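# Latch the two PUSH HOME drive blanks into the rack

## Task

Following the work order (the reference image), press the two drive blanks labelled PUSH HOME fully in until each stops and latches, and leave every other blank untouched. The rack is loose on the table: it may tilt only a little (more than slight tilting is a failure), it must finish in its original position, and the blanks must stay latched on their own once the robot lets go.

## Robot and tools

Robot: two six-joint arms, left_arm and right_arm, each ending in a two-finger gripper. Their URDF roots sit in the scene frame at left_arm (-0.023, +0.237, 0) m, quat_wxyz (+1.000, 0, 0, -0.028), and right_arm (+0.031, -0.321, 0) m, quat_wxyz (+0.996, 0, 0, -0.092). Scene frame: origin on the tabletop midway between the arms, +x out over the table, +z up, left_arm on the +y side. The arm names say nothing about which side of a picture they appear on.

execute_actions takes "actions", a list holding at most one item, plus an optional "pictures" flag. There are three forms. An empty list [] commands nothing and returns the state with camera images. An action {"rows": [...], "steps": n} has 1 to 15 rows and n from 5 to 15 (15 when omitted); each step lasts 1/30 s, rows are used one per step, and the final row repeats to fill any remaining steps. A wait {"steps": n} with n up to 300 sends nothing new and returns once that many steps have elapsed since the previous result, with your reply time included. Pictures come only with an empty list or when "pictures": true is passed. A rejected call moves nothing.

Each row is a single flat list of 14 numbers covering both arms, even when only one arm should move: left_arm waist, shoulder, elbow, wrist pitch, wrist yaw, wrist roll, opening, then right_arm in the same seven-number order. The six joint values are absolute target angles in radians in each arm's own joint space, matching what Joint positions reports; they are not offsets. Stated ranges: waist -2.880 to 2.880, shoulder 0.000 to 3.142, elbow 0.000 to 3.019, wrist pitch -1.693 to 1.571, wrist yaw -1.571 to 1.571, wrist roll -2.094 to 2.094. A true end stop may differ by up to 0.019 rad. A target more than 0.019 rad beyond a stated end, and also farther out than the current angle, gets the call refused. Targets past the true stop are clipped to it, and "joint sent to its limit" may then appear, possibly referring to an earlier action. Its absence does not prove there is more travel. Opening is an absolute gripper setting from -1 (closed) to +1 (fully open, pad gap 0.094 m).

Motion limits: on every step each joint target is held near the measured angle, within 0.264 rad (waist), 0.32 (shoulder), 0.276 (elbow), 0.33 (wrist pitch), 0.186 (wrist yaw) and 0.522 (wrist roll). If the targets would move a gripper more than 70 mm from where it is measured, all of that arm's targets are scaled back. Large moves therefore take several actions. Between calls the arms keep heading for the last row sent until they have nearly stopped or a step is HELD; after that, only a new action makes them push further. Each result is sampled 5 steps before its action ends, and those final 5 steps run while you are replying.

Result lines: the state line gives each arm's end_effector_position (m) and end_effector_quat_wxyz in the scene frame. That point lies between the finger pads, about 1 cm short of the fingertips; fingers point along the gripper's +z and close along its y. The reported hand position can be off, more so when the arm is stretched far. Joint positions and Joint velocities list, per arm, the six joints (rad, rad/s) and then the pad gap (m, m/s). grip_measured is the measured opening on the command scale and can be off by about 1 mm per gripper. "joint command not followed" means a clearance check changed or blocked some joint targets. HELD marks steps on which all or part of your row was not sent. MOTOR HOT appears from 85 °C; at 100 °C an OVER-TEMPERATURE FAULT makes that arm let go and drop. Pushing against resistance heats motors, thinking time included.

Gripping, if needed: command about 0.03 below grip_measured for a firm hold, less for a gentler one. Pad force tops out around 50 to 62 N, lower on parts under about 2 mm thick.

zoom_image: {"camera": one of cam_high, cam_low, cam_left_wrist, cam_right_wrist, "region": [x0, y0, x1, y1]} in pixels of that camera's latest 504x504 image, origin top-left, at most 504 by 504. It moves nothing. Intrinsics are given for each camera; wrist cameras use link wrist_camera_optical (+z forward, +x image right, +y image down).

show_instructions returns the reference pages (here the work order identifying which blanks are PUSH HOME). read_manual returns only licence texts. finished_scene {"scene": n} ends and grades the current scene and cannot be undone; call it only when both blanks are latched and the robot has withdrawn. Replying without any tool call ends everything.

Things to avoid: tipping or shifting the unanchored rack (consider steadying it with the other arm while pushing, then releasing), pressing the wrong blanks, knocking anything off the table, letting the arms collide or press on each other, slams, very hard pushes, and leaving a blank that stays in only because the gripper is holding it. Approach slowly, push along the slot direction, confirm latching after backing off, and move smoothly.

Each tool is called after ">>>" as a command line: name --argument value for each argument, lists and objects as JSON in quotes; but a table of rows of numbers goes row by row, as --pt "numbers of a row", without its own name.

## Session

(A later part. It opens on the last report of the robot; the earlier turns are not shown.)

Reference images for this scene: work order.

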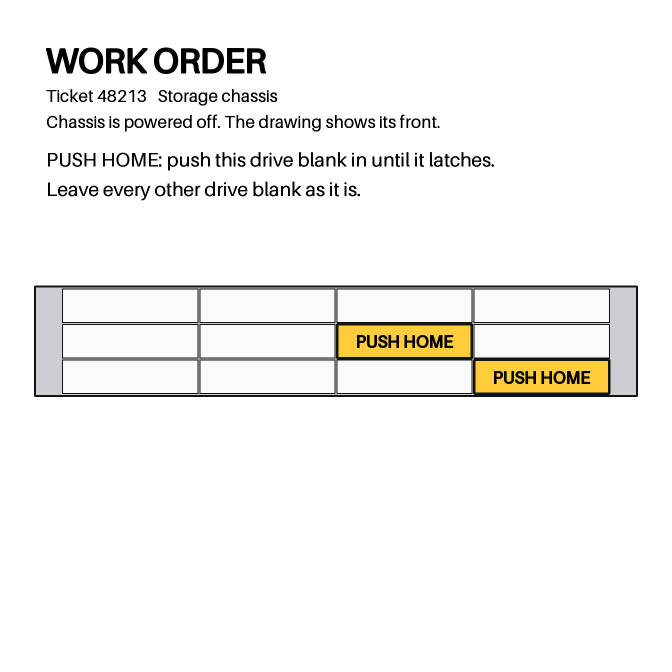

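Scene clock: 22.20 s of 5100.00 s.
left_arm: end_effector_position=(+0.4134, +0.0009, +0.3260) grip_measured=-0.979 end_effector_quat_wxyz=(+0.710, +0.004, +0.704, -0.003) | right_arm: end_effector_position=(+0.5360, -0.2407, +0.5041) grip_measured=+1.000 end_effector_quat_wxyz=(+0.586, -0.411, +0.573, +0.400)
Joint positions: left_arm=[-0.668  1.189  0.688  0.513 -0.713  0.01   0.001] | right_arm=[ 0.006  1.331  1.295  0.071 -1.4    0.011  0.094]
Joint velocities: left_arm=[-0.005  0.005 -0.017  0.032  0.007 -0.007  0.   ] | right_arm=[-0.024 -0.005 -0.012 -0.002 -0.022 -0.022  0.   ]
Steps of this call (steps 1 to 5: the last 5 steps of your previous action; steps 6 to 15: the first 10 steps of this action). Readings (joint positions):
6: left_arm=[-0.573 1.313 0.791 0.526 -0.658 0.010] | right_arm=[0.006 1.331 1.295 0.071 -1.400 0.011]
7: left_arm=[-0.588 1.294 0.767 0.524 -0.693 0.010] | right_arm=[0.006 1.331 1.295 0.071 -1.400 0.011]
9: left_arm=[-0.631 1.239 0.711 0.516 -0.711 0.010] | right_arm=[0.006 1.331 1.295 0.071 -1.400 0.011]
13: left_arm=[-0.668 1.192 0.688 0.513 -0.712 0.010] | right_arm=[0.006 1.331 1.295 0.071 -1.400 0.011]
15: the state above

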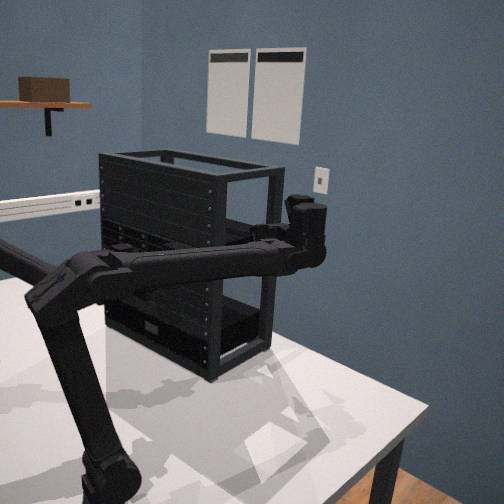

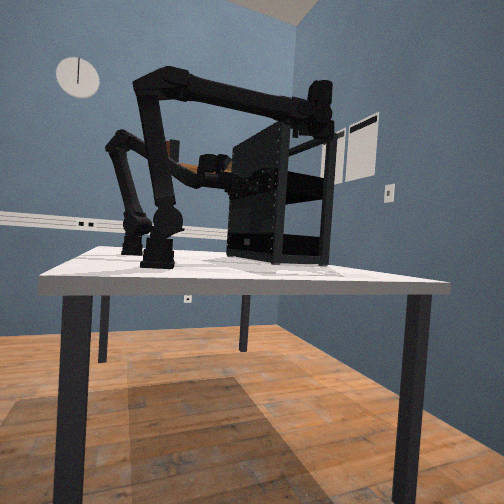

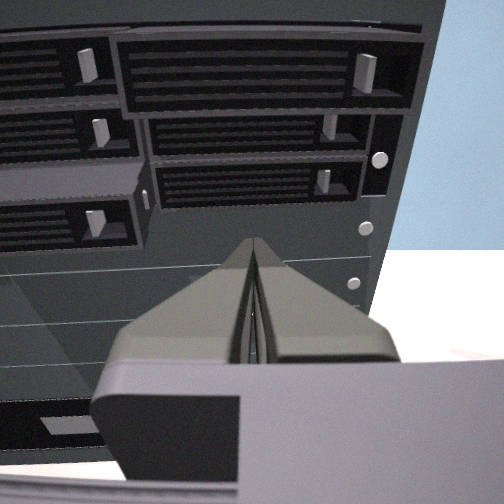

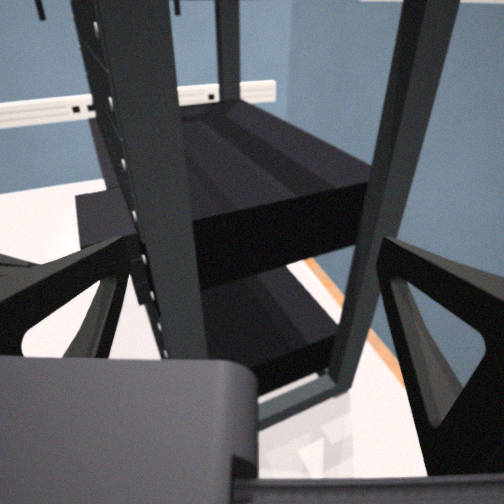

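>>> execute_actions --actions '[{"rows":[[-0.5,0.85,0.8,0,-0.3,0,-1,0.0,1.33,1.3,0.06,-1.4,0,1]]}]'

>>> execute_actions --actions '[{"rows":[[-0.19,0.95,0.99,-0.44,0,0,-1,0.0,1.33,1.3,0.06,-1.4,0,1]]}]'

>>> execute_actions --actions '[{"rows":[[-0.185,1.03,1.035,-0.43,0,0,-1,0.0,1.33,1.3,0.06,-1.4,0,1]]}]'

>>> execute_actions --actions '[{"steps":8}]' --pictures true

Scene clock: 23.00 s of 5100.00 s.
left_arm: end_effector_position=(+0.3802, +0.0439, +0.3839) grip_measured=-0.979 end_effector_quat_wxyz=(+0.668, +0.108, +0.733, -0.071) | right_arm: end_effector_position=(+0.5360, -0.2407, +0.5041) grip_measured=+1.000 end_effector_quat_wxyz=(+0.586, -0.411, +0.573, +0.400)
Joint positions: left_arm=[-0.507  0.868  0.723  0.042 -0.31   0.01   0.001] | right_arm=[ 0.006  1.331  1.295  0.071 -1.4    0.011  0.094]
Joint velocities: left_arm=[ 0.2   -0.737  0.33  -0.559  0.11  -0.051  0.001] | right_arm=[-0.015 -0.005 -0.002  0.007 -0.081  0.022  0.   ]
Steps of this call (steps 1 to 5: the last 5 steps of your previous action; steps 6 to 14: the robot went on to your last target; steps 15 to 24: the first 10 steps of this action). Readings (joint positions):
15: left_arm=[-0.662 1.180 0.688 0.490 -0.675 0.010] | right_arm=[0.006 1.331 1.295 0.071 -1.400 0.011]
16: left_arm=[-0.649 1.160 0.688 0.436 -0.628 0.010] | right_arm=[0.006 1.331 1.295 0.071 -1.400 0.011]
18: left_arm=[-0.610 1.095 0.689 0.328 -0.531 0.010] | right_arm=[0.006 1.331 1.295 0.071 -1.400 0.011]
22: left_arm=[-0.529 0.931 0.704 0.104 -0.335 0.010] | right_arm=[0.006 1.331 1.295 0.071 -1.400 0.011]
24: the state above

Scene clock: 23.50 s of 5100.00 s.
left_arm: end_effector_position=(+0.4291, +0.1363, +0.3656) grip_measured=-0.979 end_effector_quat_wxyz=(+0.530, +0.095, +0.841, -0.054) | right_arm: end_effector_position=(+0.5360, -0.2407, +0.5041) grip_measured=+1.000 end_effector_quat_wxyz=(+0.586, -0.411, +0.573, +0.400)
Joint positions: left_arm=[-0.164  0.957  0.939 -0.43  -0.005  0.008  0.001] | right_arm=[ 0.006  1.331  1.295  0.071 -1.4    0.011  0.094]
Joint velocities: left_arm=[-0.151  0.005  0.007 -0.154  0.066  0.037 -0.001] | right_arm=[-0.005  0.005 -0.002  0.002 -0.051 -0.022  0.   ]
Steps of this call (steps 1 to 5: the last 5 steps of your previous action; steps 6 to 15: the first 10 steps of this action). Readings (joint positions):
6: left_arm=[-0.485 0.832 0.778 -0.022 -0.237 0.009] | right_arm=[0.006 1.331 1.295 0.071 -1.400 0.011]
7: left_arm=[-0.443 0.846 0.808 -0.109 -0.155 0.009] | right_arm=[0.006 1.331 1.295 0.071 -1.400 0.011]
9: left_arm=[-0.320 0.892 0.880 -0.275 -0.036 0.009] | right_arm=[0.006 1.331 1.295 0.071 -1.400 0.011]
13: left_arm=[-0.164 0.955 0.939 -0.410 -0.010 0.008] | right_arm=[0.006 1.331 1.295 0.071 -1.400 0.011]
15: the state above

Scene clock: 24.00 s of 5100.00 s.
left_arm: end_effector_position=(+0.4473, +0.1213, +0.3586) grip_measured=-0.979 end_effector_quat_wxyz=(+0.515, +0.105, +0.848, -0.060) | right_arm: end_effector_position=(+0.5360, -0.2407, +0.5041) grip_measured=+1.000 end_effector_quat_wxyz=(+0.586, -0.411, +0.573, +0.400)
Joint positions: left_arm=[-0.184  1.028  0.981 -0.434 -0.002  0.008  0.001] | right_arm=[ 0.006  1.331  1.295  0.071 -1.4    0.011  0.094]
Joint velocities: left_arm=[-0.015  0.005  0.022  0.007 -0.007  0.007  0.001] | right_arm=[-0.005  0.015 -0.002  0.007 -0.007 -0.007  0.   ]
Steps of this call (steps 1 to 5: the last 5 steps of your previous action; steps 6 to 15: the first 10 steps of this action). Readings (joint positions):
6: left_arm=[-0.184 0.960 0.942 -0.434 -0.002 0.008] | right_arm=[0.006 1.331 1.295 0.071 -1.400 0.011]
7: left_arm=[-0.184 0.970 0.951 -0.434 -0.002 0.008] | right_arm=[0.006 1.331 1.295 0.071 -1.400 0.011]
9: left_arm=[-0.184 0.998 0.972 -0.434 -0.002 0.008] | right_arm=[0.006 1.331 1.295 0.071 -1.400 0.011]
13: left_arm=[-0.184 1.026 0.981 -0.434 -0.002 0.008] | right_arm=[0.006 1.331 1.295 0.071 -1.400 0.011]
15: the state above

Scene clock: 24.27 s of 5100.00 s.
left_arm: end_effector_position=(+0.4473, +0.1213, +0.3586) grip_measured=-0.979 end_effector_quat_wxyz=(+0.515, +0.105, +0.848, -0.060) | right_arm: end_effector_position=(+0.5360, -0.2407, +0.5041) grip_measured=+1.000 end_effector_quat_wxyz=(+0.586, -0.411, +0.573, +0.400)
Joint positions: left_arm=[-0.184  1.028  0.981 -0.434 -0.002  0.008  0.001] | right_arm=[ 0.006  1.331  1.295  0.071 -1.4    0.011  0.094]
Joint velocities: left_arm=[-0.005 -0.005 -0.007  0.007  0.022  0.081 -0.001] | right_arm=[ 0.015  0.005  0.002  0.002 -0.051 -0.066  0.   ]
Kept back: nothing.
Steps of this call (steps 1 to 5: the last 5 steps of your previous action; steps 6 to 8: the robot went on to your last target). Readings (joint positions):
1: left_arm=[-0.184 1.028 0.981 -0.434 -0.002 0.008] | right_arm=[0.006 1.331 1.295 0.071 -1.400 0.011]
2: left_arm=[-0.184 1.028 0.981 -0.434 -0.002 0.008] | right_arm=[0.006 1.331 1.295 0.071 -1.400 0.011]
4: left_arm=[-0.184 1.028 0.981 -0.434 -0.002 0.008] | right_arm=[0.006 1.331 1.295 0.071 -1.400 0.011]
8: the state above

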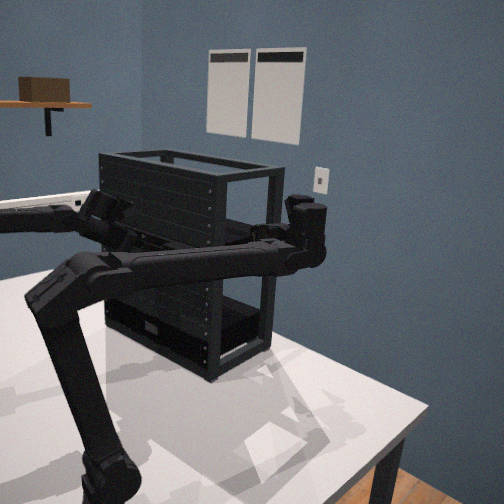

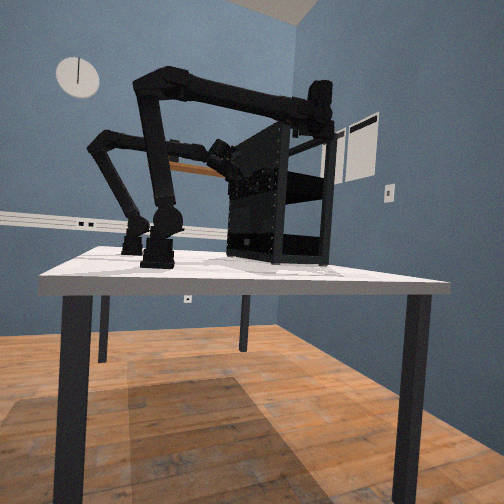

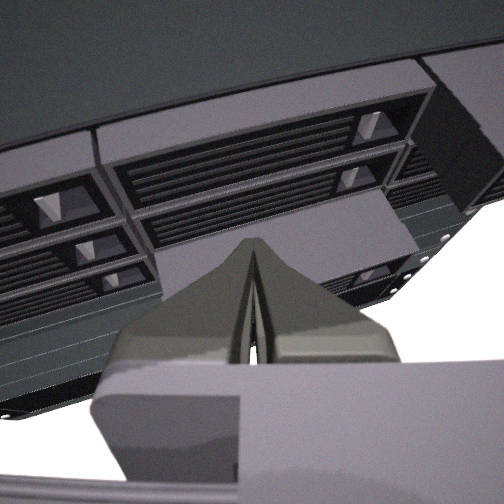

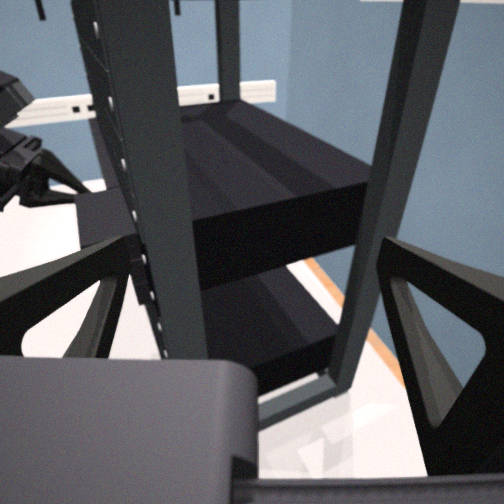

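>>> execute_actions --actions '[{"rows":[[-0.18,1.085,1.078,-0.425,0,0,-1,0.0,1.33,1.3,0.06,-1.4,0,1]]}]'

>>> execute_actions --actions '[{"rows":[[-0.155,1.14,1.11,-0.39,0,0,-1,0.0,1.33,1.3,0.06,-1.4,0,1]]}]' --pictures true

>>> execute_actions --actions '[{"rows":[[-0.18,0.95,0.96,-0.43,0,0,-1,0.0,1.33,1.3,0.06,-1.4,0,1]]}]' --pictures true

Scene clock: 24.87 s of 5100.00 s.
left_arm: end_effector_position=(+0.4636, +0.1174, +0.3599) grip_measured=-0.979 end_effector_quat_wxyz=(+0.512, +0.106, +0.850, -0.059) | right_arm: end_effector_position=(+0.5360, -0.2407, +0.5041) grip_measured=+1.000 end_effector_quat_wxyz=(+0.586, -0.411, +0.573, +0.400)
Joint positions: left_arm=[-0.184  1.077  1.022 -0.434 -0.002  0.008  0.001] | right_arm=[ 0.006  1.331  1.295  0.071 -1.4    0.011  0.094]
Joint velocities: left_arm=[ 0.005  0.005  0.002 -0.007  0.022 -0.007 -0.   ] | right_arm=[ 0.005 -0.015  0.002 -0.002 -0.066 -0.051  0.   ]
Steps of this call (steps 1 to 8: the robot went on to your last target; steps 9 to 18: the first 10 steps of this action). Readings (joint positions):
9: left_arm=[-0.184 1.030 0.984 -0.434 -0.002 0.008] | right_arm=[0.006 1.331 1.295 0.071 -1.400 0.011]
10: left_arm=[-0.184 1.037 0.992 -0.434 -0.002 0.008] | right_arm=[0.006 1.331 1.295 0.071 -1.400 0.011]
12: left_arm=[-0.184 1.058 1.012 -0.434 -0.002 0.008] | right_arm=[0.006 1.331 1.295 0.071 -1.400 0.011]
16: left_arm=[-0.184 1.076 1.022 -0.434 -0.002 0.008] | right_arm=[0.006 1.331 1.295 0.071 -1.400 0.011]
18: the state above

Scene clock: 25.37 s of 5100.00 s.
left_arm: end_effector_position=(+0.4659, +0.1174, +0.3599) grip_measured=-0.979 end_effector_quat_wxyz=(+0.511, +0.106, +0.851, -0.062) | right_arm: end_effector_position=(+0.5360, -0.2407, +0.5041) grip_measured=+1.000 end_effector_quat_wxyz=(+0.586, -0.411, +0.573, +0.400)
Joint positions: left_arm=[-0.18   1.083  1.027 -0.432  0.008  0.008  0.001] | right_arm=[ 0.006  1.331  1.295  0.071 -1.4    0.011  0.094]
Joint velocities: left_arm=[-0.015 -0.015 -0.007 -0.012 -0.007 -0.022  0.   ] | right_arm=[ 0.005  0.005 -0.002  0.012  0.007  0.066  0.   ]
Steps of this call (steps 1 to 5: the last 5 steps of your previous action; steps 6 to 15: the first 10 steps of this action). Readings (joint positions):
6: left_arm=[-0.183 1.080 1.024 -0.432 -0.001 0.008] | right_arm=[0.006 1.331 1.295 0.071 -1.400 0.011]
7: left_arm=[-0.181 1.084 1.027 -0.432 0.005 0.008] | right_arm=[0.006 1.331 1.295 0.071 -1.400 0.011]
9: left_arm=[-0.180 1.083 1.027 -0.432 0.008 0.008] | right_arm=[0.006 1.331 1.295 0.071 -1.400 0.011]
13: left_arm=[-0.180 1.083 1.027 -0.432 0.008 0.008] | right_arm=[0.006 1.331 1.295 0.071 -1.400 0.011]
15: the state above

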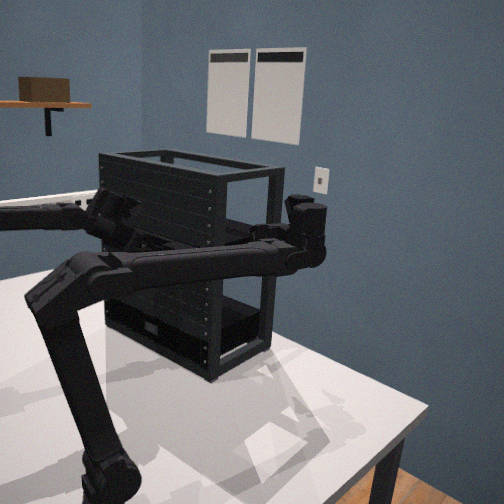

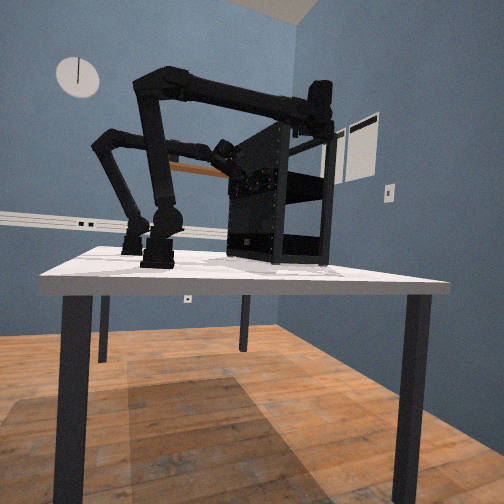

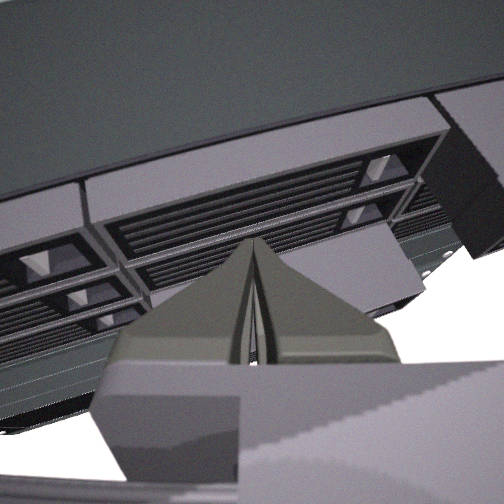

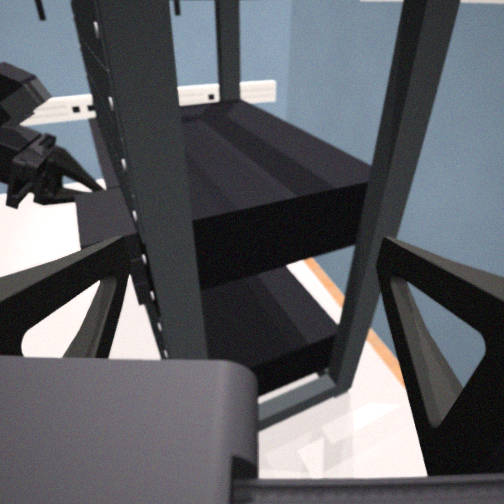

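Scene clock: 25.87 s of 5100.00 s.
left_arm: end_effector_position=(+0.4239, +0.1286, +0.3793) grip_measured=-0.979 end_effector_quat_wxyz=(+0.539, +0.103, +0.833, -0.063) | right_arm: end_effector_position=(+0.5360, -0.2407, +0.5041) grip_measured=+1.000 end_effector_quat_wxyz=(+0.586, -0.411, +0.573, +0.400)
Joint positions: left_arm=[-0.18   0.94   0.95  -0.433  0.002  0.008  0.001] | right_arm=[ 0.006  1.331  1.295  0.071 -1.4    0.011  0.094]
Joint velocities: left_arm=[ 0.005 -0.005 -0.012 -0.002 -0.007  0.022 -0.   ] | right_arm=[-0.005  0.015 -0.002  0.012  0.037  0.037  0.   ]
Steps of this call (steps 1 to 5: the last 5 steps of your previous action; steps 6 to 15: the first 10 steps of this action). Readings (joint positions):
6: left_arm=[-0.180 1.072 1.018 -0.433 0.008 0.008] | right_arm=[0.006 1.331 1.295 0.071 -1.400 0.011]
7: left_arm=[-0.180 1.053 0.999 -0.432 0.005 0.008] | right_arm=[0.006 1.331 1.295 0.071 -1.400 0.011]
9: left_arm=[-0.180 1.000 0.960 -0.433 0.003 0.008] | right_arm=[0.006 1.331 1.295 0.071 -1.400 0.011]
13: left_arm=[-0.180 0.944 0.950 -0.433 0.002 0.008] | right_arm=[0.006 1.331 1.295 0.071 -1.400 0.011]
15: the state above

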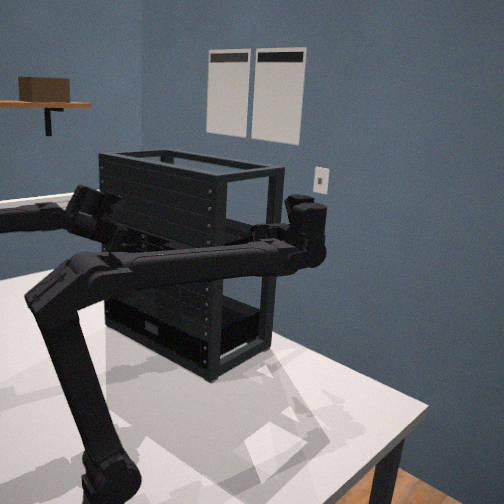

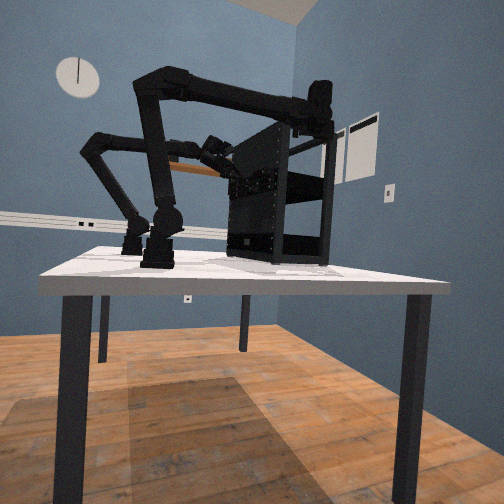

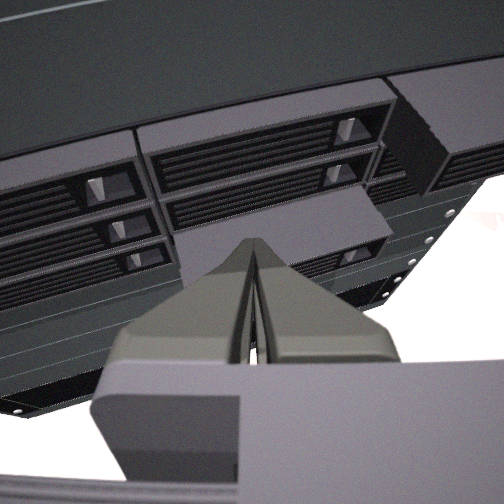

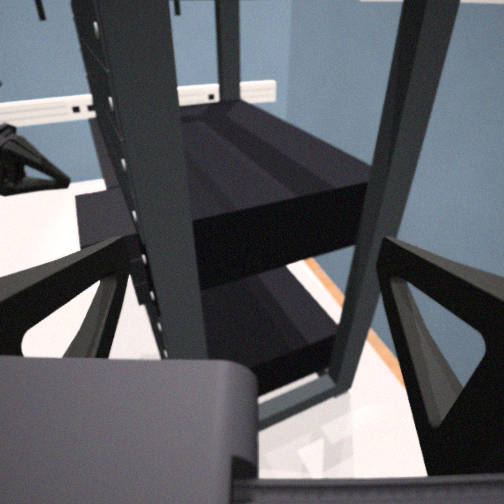

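The seam matches the neighbours, so it is flush.

>>> finished_scene --scene 2

The scene is finished: the task was done.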